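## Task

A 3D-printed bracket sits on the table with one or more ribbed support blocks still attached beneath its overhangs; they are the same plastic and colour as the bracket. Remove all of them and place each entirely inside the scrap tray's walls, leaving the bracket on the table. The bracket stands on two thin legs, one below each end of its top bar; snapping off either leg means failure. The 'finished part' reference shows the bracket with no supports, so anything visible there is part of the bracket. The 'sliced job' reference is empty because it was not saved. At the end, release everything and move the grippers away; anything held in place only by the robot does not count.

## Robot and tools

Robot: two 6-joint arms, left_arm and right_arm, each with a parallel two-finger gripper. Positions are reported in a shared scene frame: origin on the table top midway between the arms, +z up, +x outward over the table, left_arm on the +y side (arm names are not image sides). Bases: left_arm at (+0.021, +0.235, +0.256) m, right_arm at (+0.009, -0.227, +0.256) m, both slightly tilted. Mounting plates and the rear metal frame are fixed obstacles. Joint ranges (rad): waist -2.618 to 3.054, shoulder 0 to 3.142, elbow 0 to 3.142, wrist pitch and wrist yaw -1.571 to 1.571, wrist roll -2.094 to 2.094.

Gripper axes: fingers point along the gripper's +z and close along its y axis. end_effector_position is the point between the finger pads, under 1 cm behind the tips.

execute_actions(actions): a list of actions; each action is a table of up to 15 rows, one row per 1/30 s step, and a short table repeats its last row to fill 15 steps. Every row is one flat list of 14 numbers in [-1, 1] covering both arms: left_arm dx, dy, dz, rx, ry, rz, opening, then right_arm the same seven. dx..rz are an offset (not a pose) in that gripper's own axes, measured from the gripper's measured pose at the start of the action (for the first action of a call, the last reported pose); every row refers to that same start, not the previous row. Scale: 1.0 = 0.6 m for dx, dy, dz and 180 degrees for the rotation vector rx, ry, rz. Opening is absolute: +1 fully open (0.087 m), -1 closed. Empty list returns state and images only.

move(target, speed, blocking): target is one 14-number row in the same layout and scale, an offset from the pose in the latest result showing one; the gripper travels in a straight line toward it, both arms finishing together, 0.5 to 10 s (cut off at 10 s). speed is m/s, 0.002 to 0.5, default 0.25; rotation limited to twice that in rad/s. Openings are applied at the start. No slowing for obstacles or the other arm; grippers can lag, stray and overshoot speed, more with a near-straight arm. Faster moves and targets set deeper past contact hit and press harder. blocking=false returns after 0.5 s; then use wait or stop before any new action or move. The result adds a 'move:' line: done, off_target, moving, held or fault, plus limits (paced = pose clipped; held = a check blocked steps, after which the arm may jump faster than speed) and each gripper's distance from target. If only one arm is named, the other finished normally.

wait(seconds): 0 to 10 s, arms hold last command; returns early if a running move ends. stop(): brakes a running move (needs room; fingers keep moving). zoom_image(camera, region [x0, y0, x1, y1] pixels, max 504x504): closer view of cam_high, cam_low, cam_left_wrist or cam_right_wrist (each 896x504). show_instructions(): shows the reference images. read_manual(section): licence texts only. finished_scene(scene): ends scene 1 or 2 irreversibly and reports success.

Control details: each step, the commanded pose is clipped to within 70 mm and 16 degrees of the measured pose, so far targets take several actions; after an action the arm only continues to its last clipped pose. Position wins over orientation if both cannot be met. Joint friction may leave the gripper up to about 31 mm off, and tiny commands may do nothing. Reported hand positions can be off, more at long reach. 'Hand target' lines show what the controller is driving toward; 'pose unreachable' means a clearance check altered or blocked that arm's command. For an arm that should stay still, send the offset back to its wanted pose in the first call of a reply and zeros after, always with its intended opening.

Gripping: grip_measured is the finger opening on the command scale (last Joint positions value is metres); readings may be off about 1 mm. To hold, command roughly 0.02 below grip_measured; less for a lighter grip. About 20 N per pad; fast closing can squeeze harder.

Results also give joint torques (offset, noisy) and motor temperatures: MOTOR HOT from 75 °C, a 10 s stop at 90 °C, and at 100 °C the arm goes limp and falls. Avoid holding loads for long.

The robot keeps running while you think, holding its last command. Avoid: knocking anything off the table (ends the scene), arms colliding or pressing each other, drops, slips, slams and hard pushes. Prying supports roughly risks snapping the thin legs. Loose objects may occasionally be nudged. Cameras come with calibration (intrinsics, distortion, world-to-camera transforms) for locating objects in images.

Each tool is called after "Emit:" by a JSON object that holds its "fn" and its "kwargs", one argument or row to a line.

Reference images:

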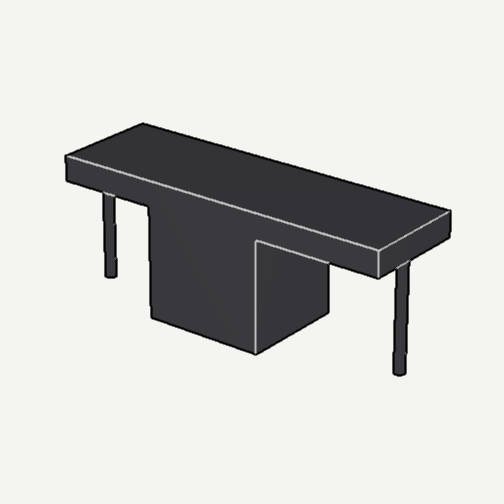

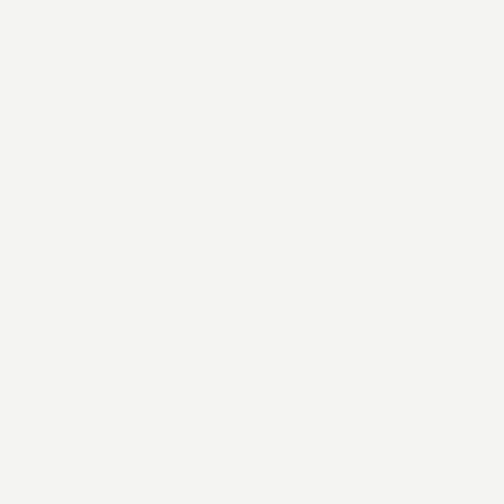

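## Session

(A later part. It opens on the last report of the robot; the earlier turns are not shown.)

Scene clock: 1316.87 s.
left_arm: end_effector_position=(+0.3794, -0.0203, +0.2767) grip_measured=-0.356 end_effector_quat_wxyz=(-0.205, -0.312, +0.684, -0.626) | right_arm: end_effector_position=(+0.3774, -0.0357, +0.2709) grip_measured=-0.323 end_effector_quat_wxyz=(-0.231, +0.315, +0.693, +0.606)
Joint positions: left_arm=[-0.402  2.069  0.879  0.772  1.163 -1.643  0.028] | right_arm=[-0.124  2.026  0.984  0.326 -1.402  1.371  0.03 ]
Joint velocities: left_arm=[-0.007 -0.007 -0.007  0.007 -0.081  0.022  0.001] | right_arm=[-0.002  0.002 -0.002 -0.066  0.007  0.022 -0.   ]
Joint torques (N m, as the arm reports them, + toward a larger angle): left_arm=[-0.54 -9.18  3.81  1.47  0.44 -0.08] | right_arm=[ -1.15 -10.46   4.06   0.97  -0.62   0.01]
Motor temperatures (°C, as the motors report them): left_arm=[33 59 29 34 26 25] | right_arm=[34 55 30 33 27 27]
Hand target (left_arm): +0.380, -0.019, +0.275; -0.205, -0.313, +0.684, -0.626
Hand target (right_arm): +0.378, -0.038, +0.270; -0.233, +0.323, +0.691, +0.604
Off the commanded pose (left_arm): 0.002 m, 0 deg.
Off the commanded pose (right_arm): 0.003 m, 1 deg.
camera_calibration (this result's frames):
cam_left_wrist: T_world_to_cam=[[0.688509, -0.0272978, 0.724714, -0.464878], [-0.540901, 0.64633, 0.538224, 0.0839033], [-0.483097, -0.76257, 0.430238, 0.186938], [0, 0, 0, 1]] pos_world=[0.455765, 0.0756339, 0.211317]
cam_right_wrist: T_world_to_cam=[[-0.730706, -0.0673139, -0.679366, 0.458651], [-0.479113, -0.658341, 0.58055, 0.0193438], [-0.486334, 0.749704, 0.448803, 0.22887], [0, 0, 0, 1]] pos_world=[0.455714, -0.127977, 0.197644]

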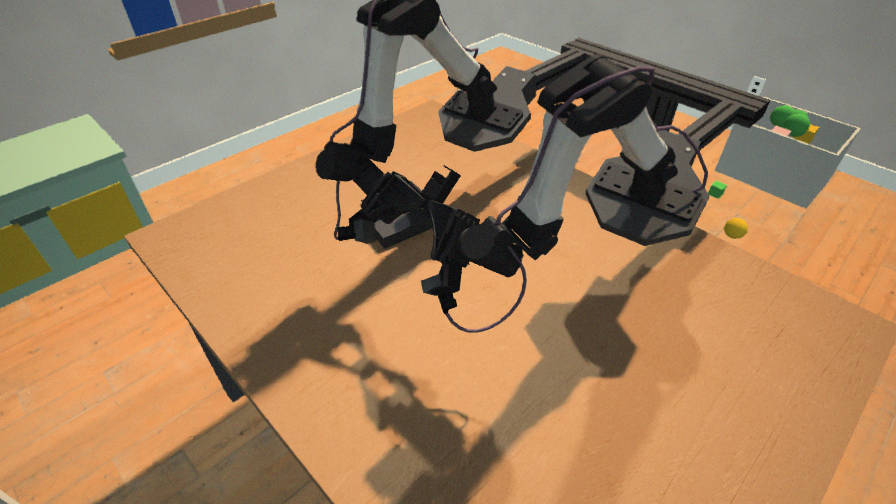

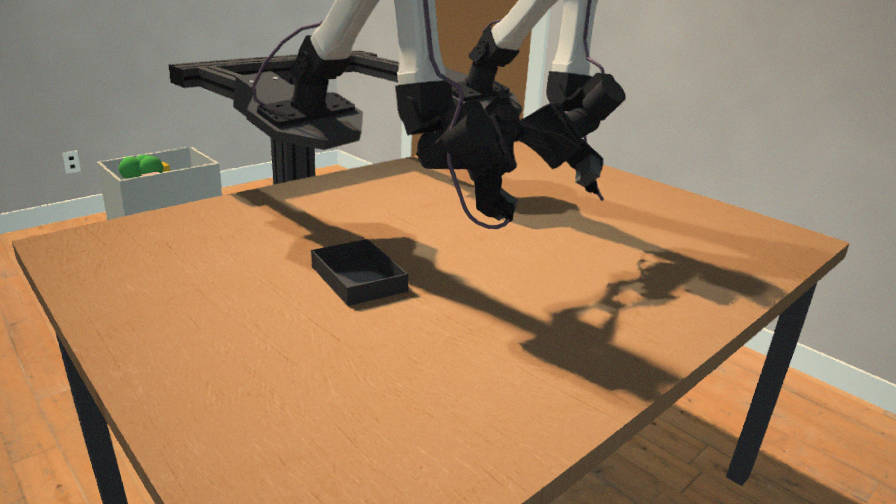

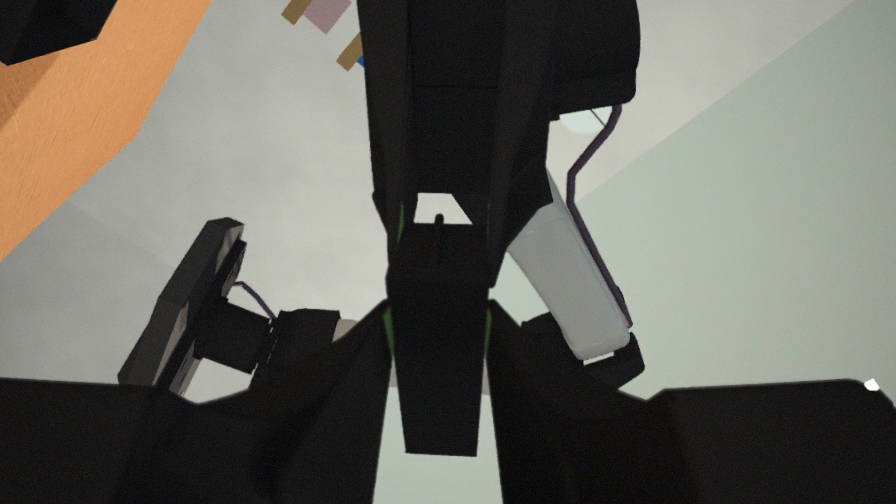

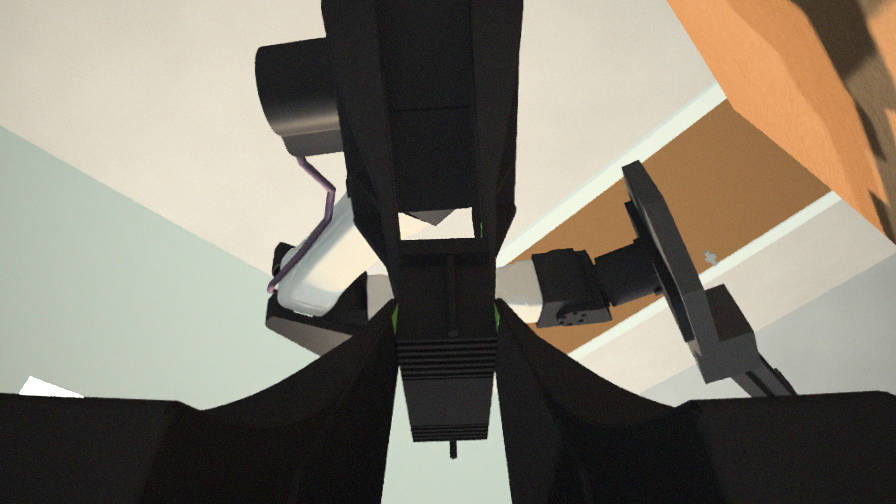

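Emit:
{"fn": "zoom_image", "kwargs": {
  "camera": "cam_right_wrist",
  "region": [460, 340, 520, 450]
}}

Emit:
{"fn": "zoom_image", "kwargs": {
  "camera": "cam_right_wrist",
  "region": [380, 340, 440, 450]
}}

Region (460, 340, 520, 450) of cam_right_wrist's 896x504 image, scaled by 4.582, with more detail than that image has; it fills the left 275 columns of this view, and the rest is white.

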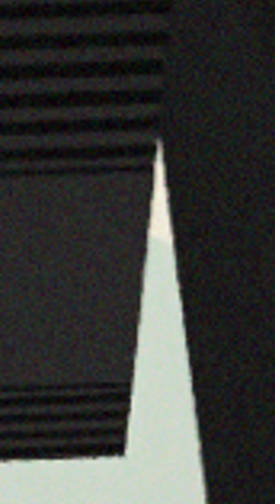

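Region (380, 340, 440, 450) of cam_right_wrist's 896x504 image, scaled by 4.582, with more detail than that image has; it fills the left 275 columns of this view, and the rest is white.

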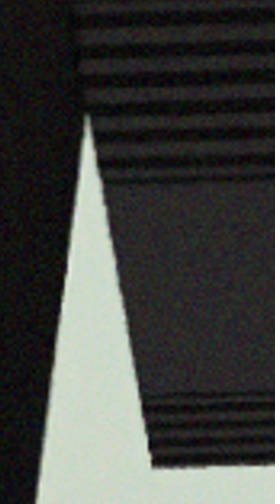

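Emit:
{"fn": "execute_actions", "kwargs": {
  "actions": [
    [[0,0,0,0,0,0,-0.45,0,0,0,0,0,0,-0.3],[0,0,0,0,0,0,-0.45,0,0,0,0,0,0,-0.25],[0,0,0,0,0,0,-0.45,0,0,0,0,0,0,-0.2],[0,0,0,0,0,0,-0.45,0,0,0,0,0,0,-0.15],[0,0,0,0,0,0,-0.45,0,0,0,0,0,0,-0.1],[0,0,0,0,0,0,-0.45,0,0,0,0,0,0,-0.05],[0,0,0,0,0,0,-0.45,0,0,0,0,0,0,0.0]]
  ]
}}

Emit:
{"fn": "move", "kwargs": {
  "target": [0,0,0,0,0,0,-0.45,0.055,0,0.004,0,0,0,0.0],
  "speed": 0.015
}}

Scene clock: 1398.83 s.
left_arm: end_effector_position=(+0.3794, -0.0203, +0.2767) grip_measured=-0.356 end_effector_quat_wxyz=(-0.205, -0.312, +0.684, -0.626) | right_arm: end_effector_position=(+0.3774, -0.0357, +0.2710) grip_measured=+0.000 end_effector_quat_wxyz=(-0.231, +0.315, +0.693, +0.606)
Joint positions: left_arm=[-0.402  2.069  0.879  0.772  1.163 -1.643  0.028] | right_arm=[-0.124  2.026  0.984  0.327 -1.402  1.371  0.044]
Joint velocities: left_arm=[-0.002 -0.002 -0.012 -0.051 -0.007  0.022 -0.001] | right_arm=[-0.007  0.012  0.002 -0.037 -0.007 -0.051 -0.001]
Joint torques (N m, as the arm reports them, + toward a larger angle): left_arm=[-1.04 -9.29  3.76  1.52  0.43 -0.1 ] | right_arm=[ -0.58 -10.39   4.12   1.07  -0.61  -0.02]
Motor temperatures (°C, as the motors report them): left_arm=[27 55 30 36 26 25] | right_arm=[27 54 29 32 26 27]
Hand target (left_arm): +0.379, -0.020, +0.277; -0.205, -0.312, +0.684, -0.626
Hand target (right_arm): +0.377, -0.036, +0.271; -0.231, +0.315, +0.693, +0.606
Off the commanded pose (left_arm): 0.000 m, 0 deg.
Off the commanded pose (right_arm): 0.000 m, 0 deg.
camera_calibration (this result's frames):
cam_left_wrist: T_world_to_cam=[[0.688782, -0.027233, 0.724456, -0.464925], [-0.540731, 0.646325, 0.5384, 0.0837898], [-0.482897, -0.762576, 0.430452, 0.186803], [0, 0, 0, 1]] pos_world=[0.455746, 0.0756346, 0.211296]
cam_right_wrist: T_world_to_cam=[[-0.729922, -0.0672388, -0.680216, 0.45867], [-0.479619, -0.658655, 0.579775, 0.019695], [-0.487011, 0.749435, 0.448518, 0.229169], [0, 0, 0, 1]] pos_world=[0.455847, -0.127934, 0.197789]

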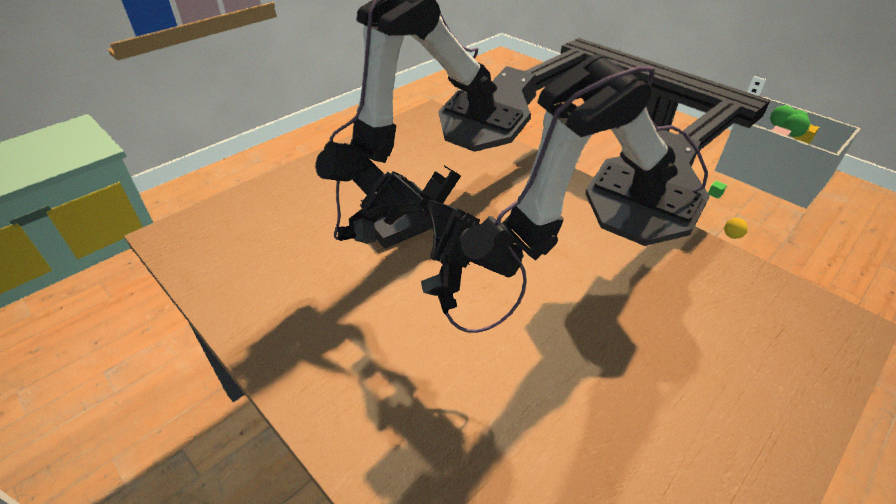

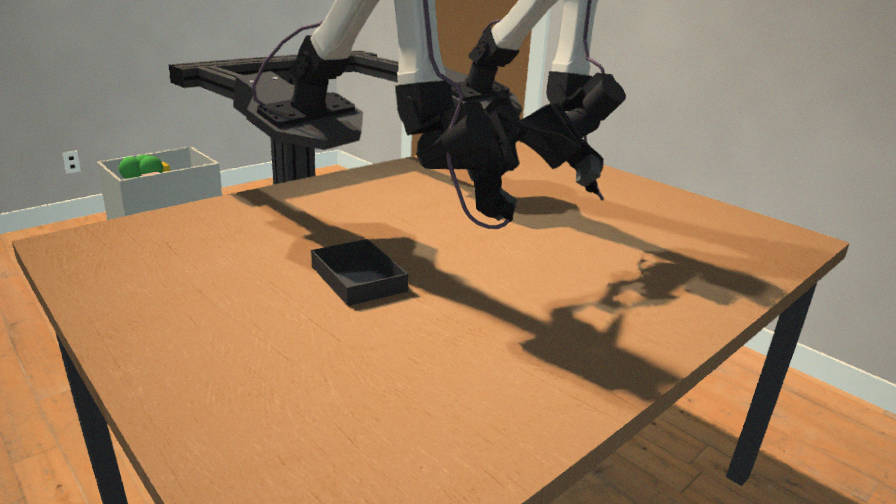

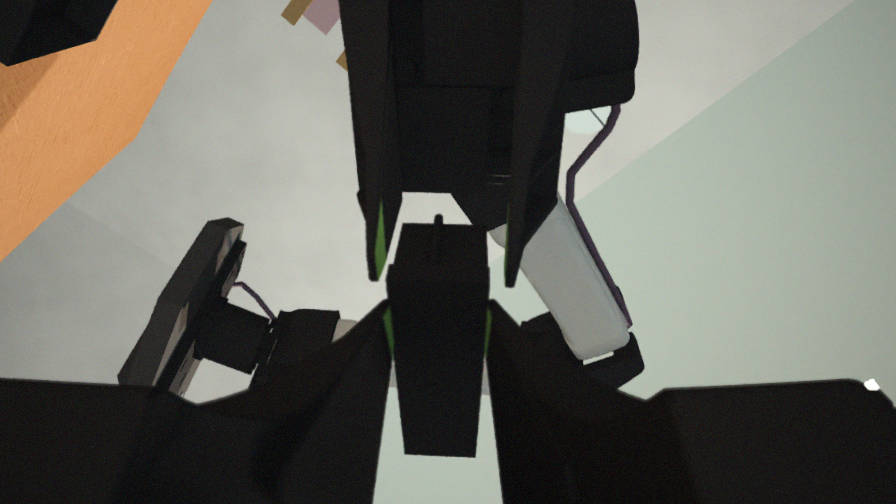

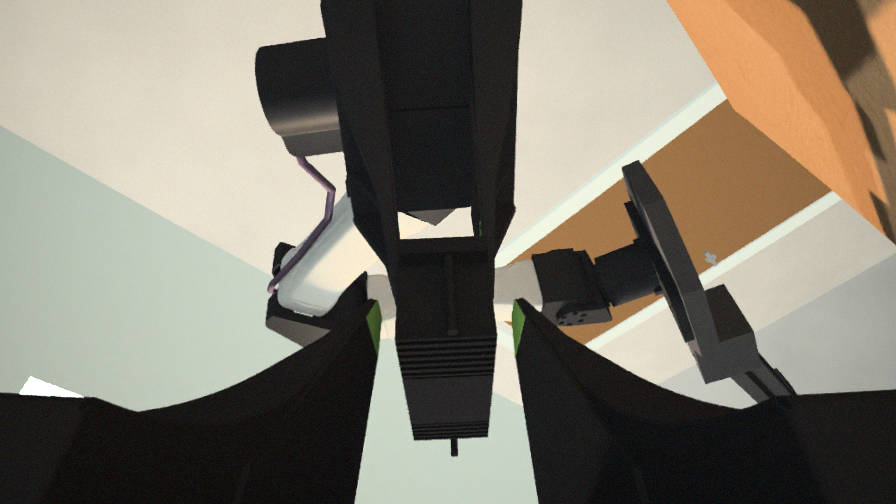

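Scene clock: 1401.27 s.
left_arm: end_effector_position=(+0.3794, -0.0203, +0.2767) grip_measured=-0.356 end_effector_quat_wxyz=(-0.205, -0.312, +0.684, -0.626) | right_arm: end_effector_position=(+0.3609, -0.0320, +0.2943) grip_measured=+0.000 end_effector_quat_wxyz=(-0.225, +0.309, +0.694, +0.611)
Joint positions: left_arm=[-0.402  2.069  0.879  0.772  1.163 -1.643  0.028] | right_arm=[-0.113  1.913  0.881  0.39  -1.396  1.426  0.044]
Joint velocities: left_arm=[-0.012  0.012  0.002 -0.081  0.022 -0.037  0.   ] | right_arm=[-0.002 -0.007 -0.017 -0.007 -0.051  0.022 -0.   ]
Joint torques (N m, as the arm reports them, + toward a larger angle): left_arm=[-1.01 -9.36  3.76  1.49  0.44 -0.11] | right_arm=[  0.46 -10.62   1.98   1.25  -0.46   0.09]
Motor temperatures (°C, as the motors report them): left_arm=[27 55 30 36 26 25] | right_arm=[27 54 29 33 26 27]
Hand target (left_arm): +0.379, -0.020, +0.277; -0.205, -0.312, +0.684, -0.626
Hand target (right_arm): +0.354, -0.028, +0.293; -0.231, +0.315, +0.693, +0.606
Off the commanded pose (left_arm): 0.000 m, 0 deg.
Off the commanded pose (right_arm): 0.007 m, 1 deg.
move: done
camera_calibration (this result's frames):
cam_left_wrist: T_world_to_cam=[[0.688782, -0.027233, 0.724456, -0.464925], [-0.540731, 0.646325, 0.5384, 0.0837898], [-0.482897, -0.762576, 0.430452, 0.186803], [0, 0, 0, 1]] pos_world=[0.455746, 0.0756346, 0.211296]
cam_right_wrist: T_world_to_cam=[[-0.71662, -0.0642158, -0.694502, 0.462249], [-0.490903, -0.660902, 0.567647, 0.00828741], [-0.495449, 0.74772, 0.442091, 0.212742], [0, 0, 0, 1]] pos_world=[0.440728, -0.123911, 0.222276]

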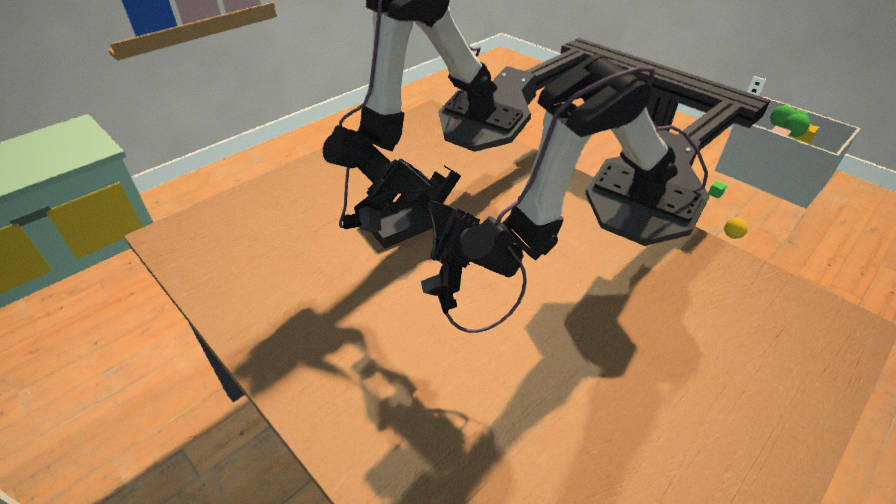

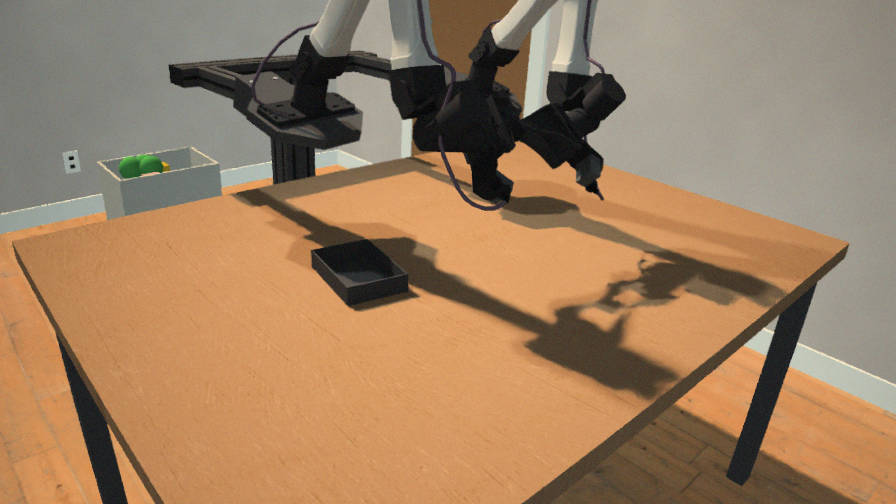

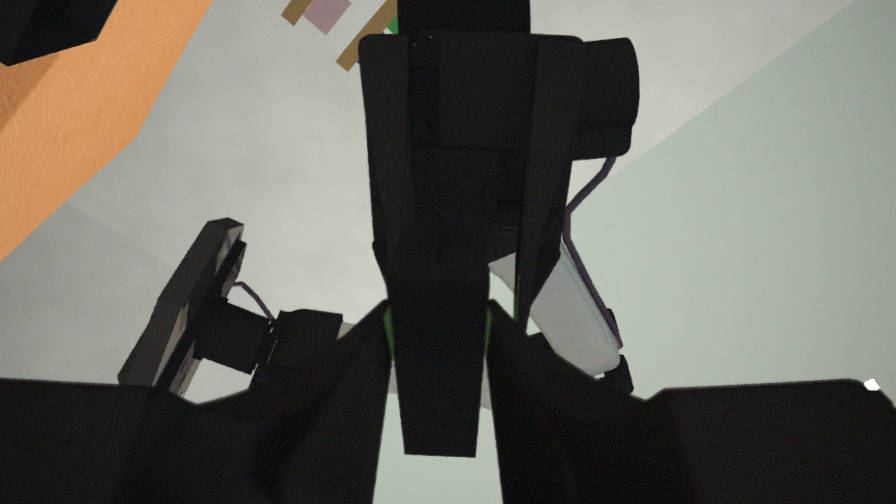

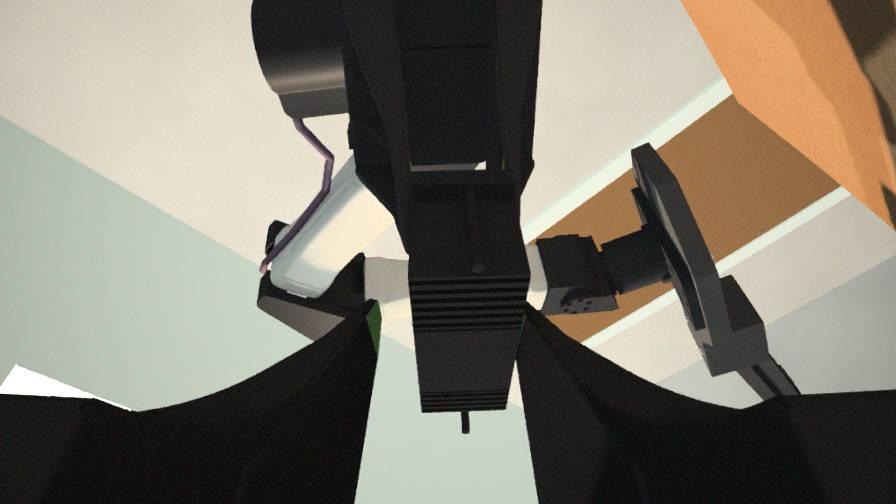

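Emit:
{"fn": "execute_actions", "kwargs": {
  "actions": [
    [[0,0,0,0,0,0,-0.45,0.007,-0.011,0.006,0.001,0,0,0.0],[0,0,0,0,0,0,-0.45,0.007,-0.012,0.007,0.002,0,0,0.0],[0,0,0,0,0,0,-0.45,0.008,-0.013,0.008,0.003,0,0,0.0],[0,0,0,0,0,0,-0.45,0.008,-0.014,0.009,0.004,0,0,0.0],[0,0,0,0,0,0,-0.45,0.008,-0.015,0.010,0.005,0,0,0.0],[0,0,0,0,0,0,-0.45,0.009,-0.0155,0.011,0.006,0,0,0.0],[0,0,0,0,0,0,-0.45,0.009,-0.016,0.012,0.007,0,0,0.0],[0,0,0,0,0,0,-0.45,0.009,-0.016,0.013,0.008,0,0,0.0],[0,0,0,0,0,0,-0.45,0.0095,-0.0162,0.014,0.0083,0,0,0.0],[0,0,0,0,0,0,-0.45,0.0095,-0.0162,0.0153,0.0083,0,0,0.0]]
  ]
}}

Emit:
{"fn": "wait", "kwargs": {
  "seconds": 0.5
}}

Scene clock: 1411.37 s.
left_arm: end_effector_position=(+0.3794, -0.0203, +0.2767) grip_measured=-0.356 end_effector_quat_wxyz=(-0.205, -0.312, +0.684, -0.626) | right_arm: end_effector_position=(+0.3577, -0.0257, +0.2921) grip_measured=+0.000 end_effector_quat_wxyz=(-0.222, +0.301, +0.700, +0.609)
Joint positions: left_arm=[-0.402  2.069  0.879  0.772  1.163 -1.643  0.028] | right_arm=[-0.093  1.913  0.881  0.383 -1.381  1.404  0.044]
Joint velocities: left_arm=[-0.007  0.012  0.002 -0.066 -0.11  -0.007  0.001] | right_arm=[ 0.002 -0.007  0.007 -0.022  0.081  0.081 -0.001]
Joint torques (N m, as the arm reports them, + toward a larger angle): left_arm=[-1.1  -9.32  3.8   1.5   0.41 -0.11] | right_arm=[  0.5  -10.45   2.59   0.98  -0.47  -0.08]
Motor temperatures (°C, as the motors report them): left_arm=[27 55 30 36 26 25] | right_arm=[27 54 29 33 26 27]
Hand target (left_arm): +0.379, -0.020, +0.277; -0.205, -0.312, +0.684, -0.626
Hand target (right_arm): +0.351, -0.023, +0.290; -0.228, +0.306, +0.701, +0.602
Off the commanded pose (left_arm): 0.000 m, 0 deg.
Off the commanded pose (right_arm): 0.008 m, 1 deg.
camera_calibration (this result's frames):
cam_left_wrist: T_world_to_cam=[[0.688782, -0.027233, 0.724456, -0.464925], [-0.540731, 0.646325, 0.5384, 0.0837898], [-0.482897, -0.762576, 0.430452, 0.186803], [0, 0, 0, 1]] pos_world=[0.455746, 0.0756346, 0.211296]
cam_right_wrist: T_world_to_cam=[[-0.705897, -0.0790638, -0.703888, 0.45735], [-0.490229, -0.662751, 0.566072, 0.0122739], [-0.511258, 0.744654, 0.429075, 0.21678], [0, 0, 0, 1]] pos_world=[0.439689, -0.117132, 0.22196]

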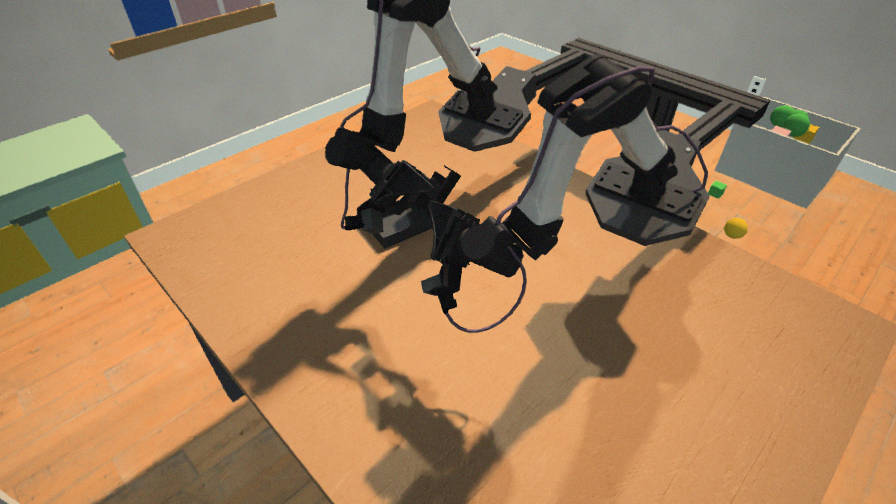

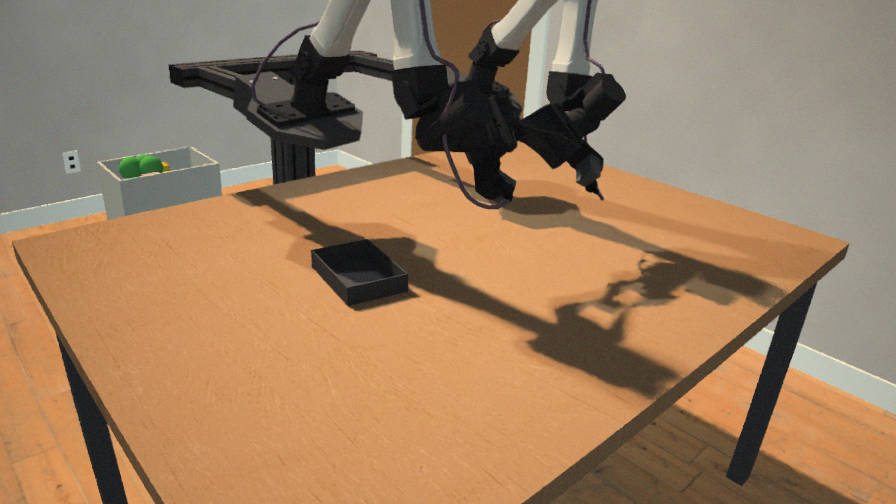

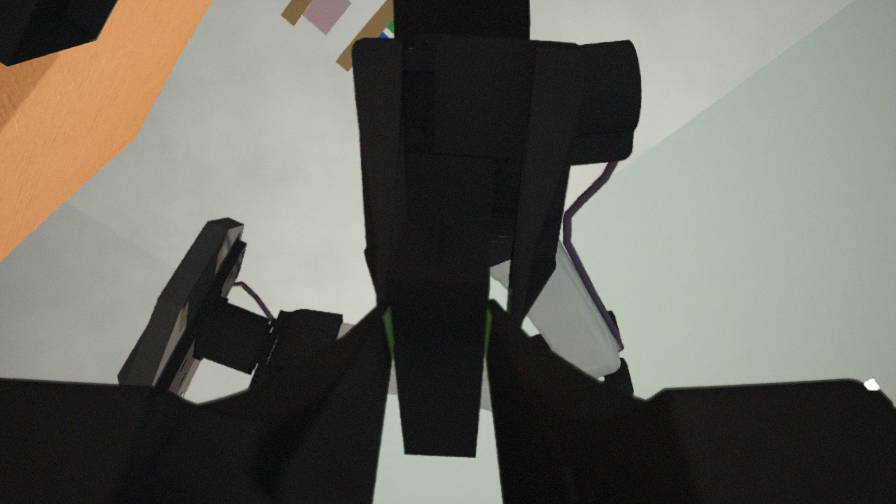

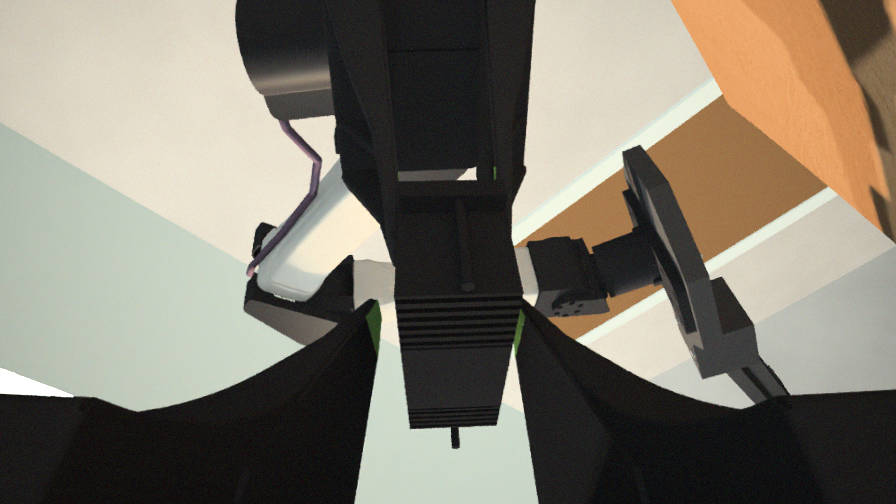

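Scene clock: 1411.87 s.
left_arm: end_effector_position=(+0.3794, -0.0203, +0.2767) grip_measured=-0.356 end_effector_quat_wxyz=(-0.205, -0.312, +0.684, -0.626) | right_arm: end_effector_position=(+0.3575, -0.0257, +0.2915) grip_measured=+0.000 end_effector_quat_wxyz=(-0.222, +0.302, +0.700, +0.608)
Joint positions: left_arm=[-0.402  2.069  0.879  0.772  1.163 -1.643  0.028] | right_arm=[-0.093  1.913  0.881  0.378 -1.379  1.4    0.044]
Joint velocities: left_arm=[-0.022 -0.002 -0.002  0.022 -0.081 -0.022 -0.   ] | right_arm=[ 0.002  0.002  0.002  0.007 -0.022 -0.095  0.   ]
Joint torques (N m, as the arm reports them, + toward a larger angle): left_arm=[-0.99 -9.37  3.75  1.49  0.41 -0.1 ] | right_arm=[  0.45 -10.51   2.56   1.    -0.48  -0.09]
Motor temperatures (°C, as the motors report them): left_arm=[27 55 30 36 26 25] | right_arm=[27 54 29 33 26 27]
Hand target (left_arm): +0.379, -0.020, +0.277; -0.205, -0.312, +0.684, -0.626
Hand target (right_arm): +0.351, -0.023, +0.290; -0.228, +0.306, +0.701, +0.602
Off the commanded pose (left_arm): 0.000 m, 0 deg.
Off the commanded pose (right_arm): 0.008 m, 1 deg.
wait: 0.50 s; at rest by 0.17 s
camera_calibration (this result's frames):
cam_left_wrist: T_world_to_cam=[[0.688782, -0.027233, 0.724456, -0.464925], [-0.540731, 0.646325, 0.5384, 0.0837898], [-0.482897, -0.762576, 0.430452, 0.186803], [0, 0, 0, 1]] pos_world=[0.455746, 0.0756346, 0.211296]
cam_right_wrist: T_world_to_cam=[[-0.706446, -0.0801388, -0.703215, 0.456805], [-0.490356, -0.661054, 0.567943, 0.0120922], [-0.510377, 0.746047, 0.427702, 0.217094], [0, 0, 0, 1]] pos_world=[0.439437, -0.117361, 0.221514]

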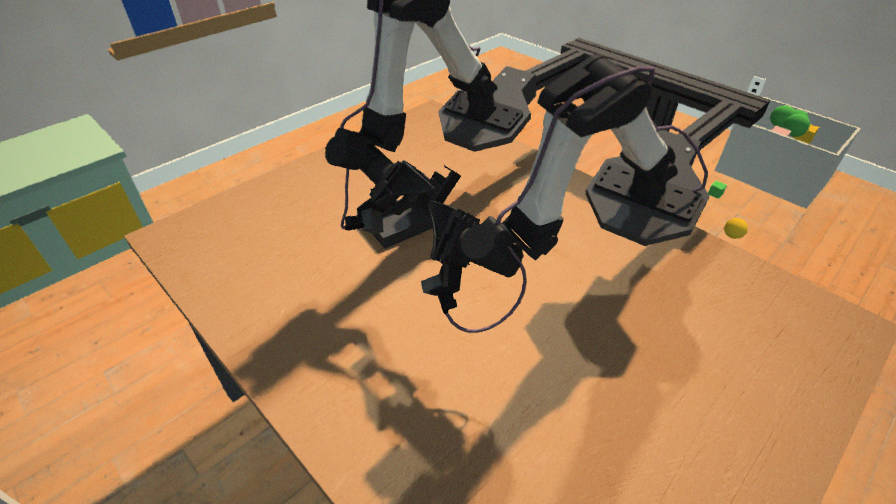

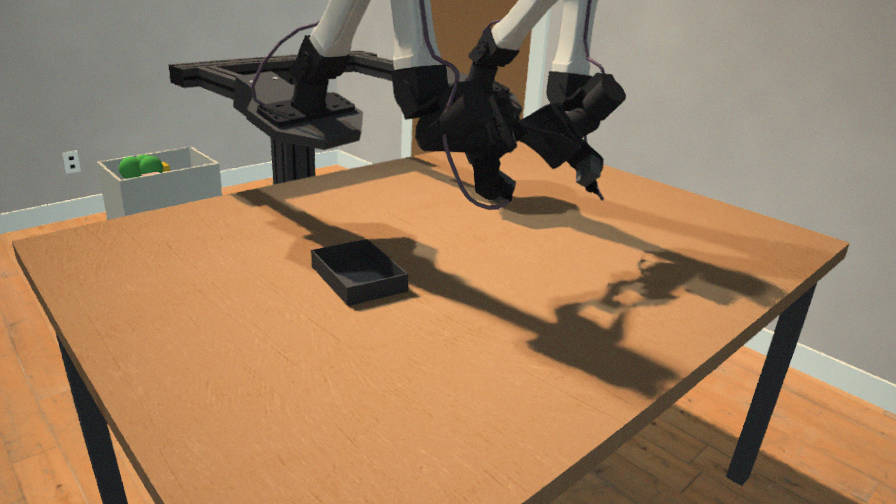

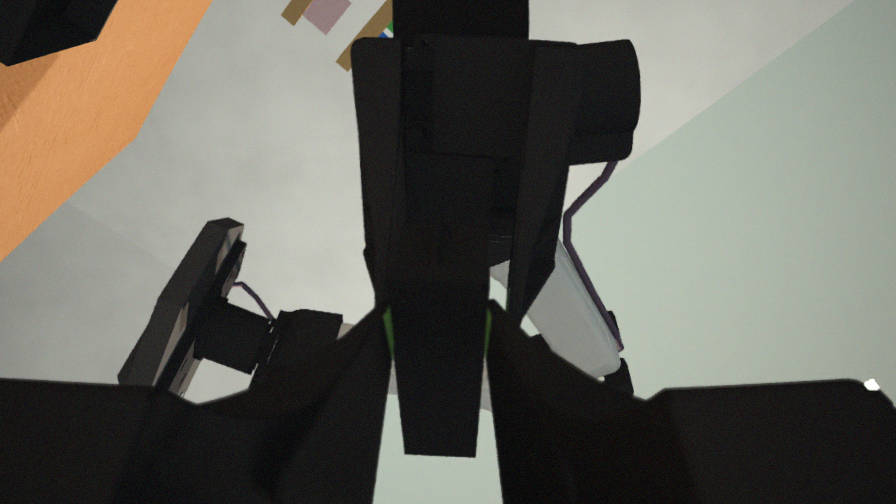

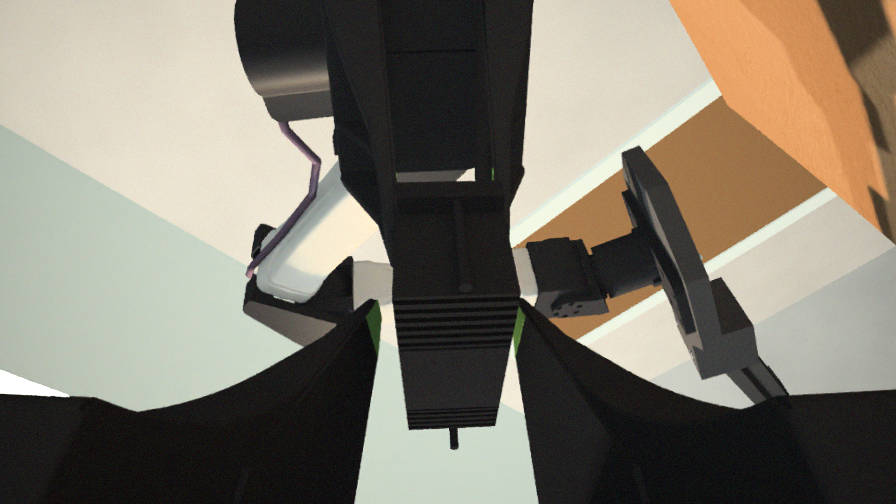

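Emit:
{"fn": "execute_actions", "kwargs": {
  "actions": [
    [[0,0,0,0,0,0,-0.45,0,0,0,0,0,0,-0.05],[0,0,0,0,0,0,-0.45,0,0,0,0,0,0,-0.1],[0,0,0,0,0,0,-0.45,0,0,0,0,0,0,-0.14],[0,0,0,0,0,0,-0.45,0,0,0,0,0,0,-0.18],[0,0,0,0,0,0,-0.45,0,0,0,0,0,0,-0.21],[0,0,0,0,0,0,-0.45,0,0,0,0,0,0,-0.24],[0,0,0,0,0,0,-0.45,0,0,0,0,0,0,-0.26],[0,0,0,0,0,0,-0.45,0,0,0,0,0,0,-0.28],[0,0,0,0,0,0,-0.45,0,0,0,0,0,0,-0.30],[0,0,0,0,0,0,-0.45,0,0,0,0,0,0,-0.31],[0,0,0,0,0,0,-0.45,0,0,0,0,0,0,-0.32],[0,0,0,0,0,0,-0.45,0,0,0,0,0,0,-0.33],[0,0,0,0,0,0,-0.45,0,0,0,0,0,0,-0.34],[0,0,0,0,0,0,-0.45,0,0,0,0,0,0,-0.36],[0,0,0,0,0,0,-0.45,0,0,0,0,0,0,-0.38]],
    [[0,0,0,0,0,0,-0.45,0,0,0,0,0,0,-0.45]]
  ]
}}

Scene clock: 1422.53 s.
left_arm: end_effector_position=(+0.3802, -0.0203, +0.2776) grip_measured=-0.356 end_effector_quat_wxyz=(-0.202, -0.310, +0.684, -0.629) | right_arm: end_effector_position=(+0.3575, -0.0257, +0.2914) grip_measured=-0.315 end_effector_quat_wxyz=(-0.222, +0.302, +0.700, +0.608)
Joint positions: left_arm=[-0.402  2.069  0.879  0.783  1.163 -1.644  0.028] | right_arm=[-0.093  1.913  0.881  0.377 -1.379  1.399  0.03 ]
Joint velocities: left_arm=[ 0.002 -0.017  0.012  0.007  0.037 -0.007 -0.001] | right_arm=[-0.002 -0.002  0.012 -0.007 -0.022 -0.022  0.001]
Joint torques (N m, as the arm reports them, + toward a larger angle): left_arm=[-1.08 -9.39  3.83  1.49  0.41 -0.1 ] | right_arm=[-0.35 -9.77  4.22  1.15 -0.58 -0.03]
Motor temperatures (°C, as the motors report them): left_arm=[27 55 30 36 26 25] | right_arm=[27 54 28 33 26 27]
Hand target (left_arm): +0.380, -0.020, +0.277; -0.203, -0.310, +0.684, -0.628
Hand target (right_arm): +0.358, -0.026, +0.291; -0.222, +0.302, +0.700, +0.608
Off the commanded pose (left_arm): 0.000 m, 0 deg.
Off the commanded pose (right_arm): 0.000 m, 0 deg.
camera_calibration (this result's frames):
cam_left_wrist: T_world_to_cam=[[0.682094, -0.0245402, 0.730852, -0.465271], [-0.546635, 0.646753, 0.531883, 0.0877548], [-0.485734, -0.762304, 0.427732, 0.188563], [0, 0, 0, 1]] pos_world=[0.45692, 0.0755692, 0.212715]
cam_right_wrist: T_world_to_cam=[[-0.706717, -0.0802803, -0.702927, 0.456739], [-0.490261, -0.660758, 0.568368, 0.0119872], [-0.510094, 0.746293, 0.427611, 0.217057], [0, 0, 0, 1]] pos_world=[0.439381, -0.1174, 0.221425]

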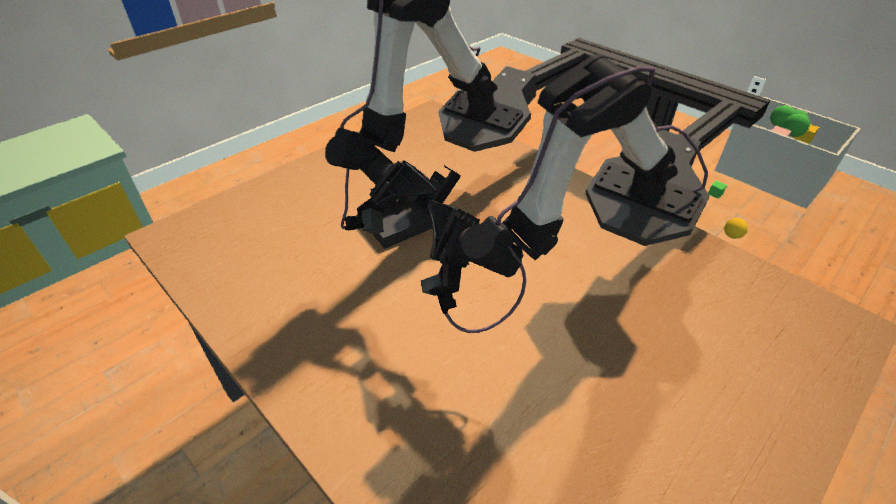

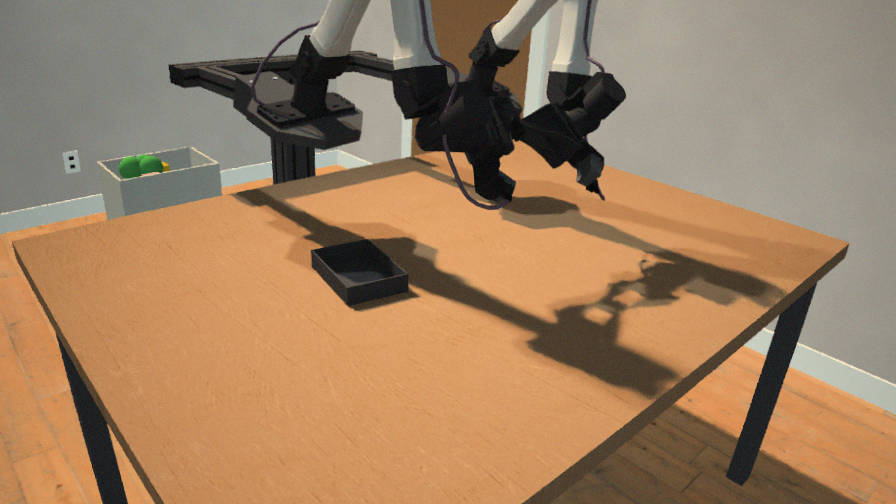

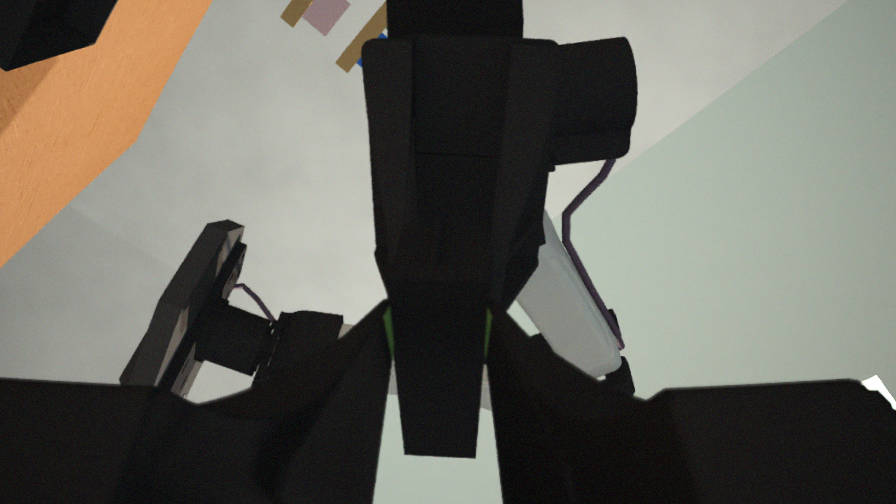

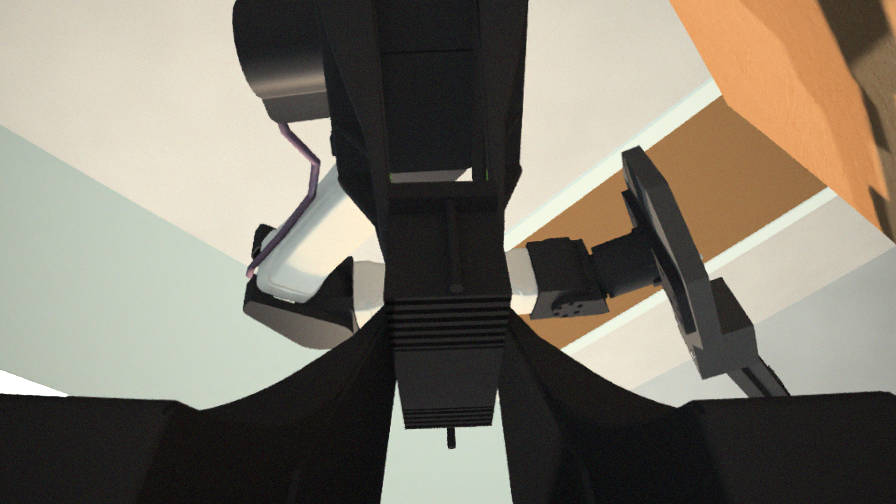

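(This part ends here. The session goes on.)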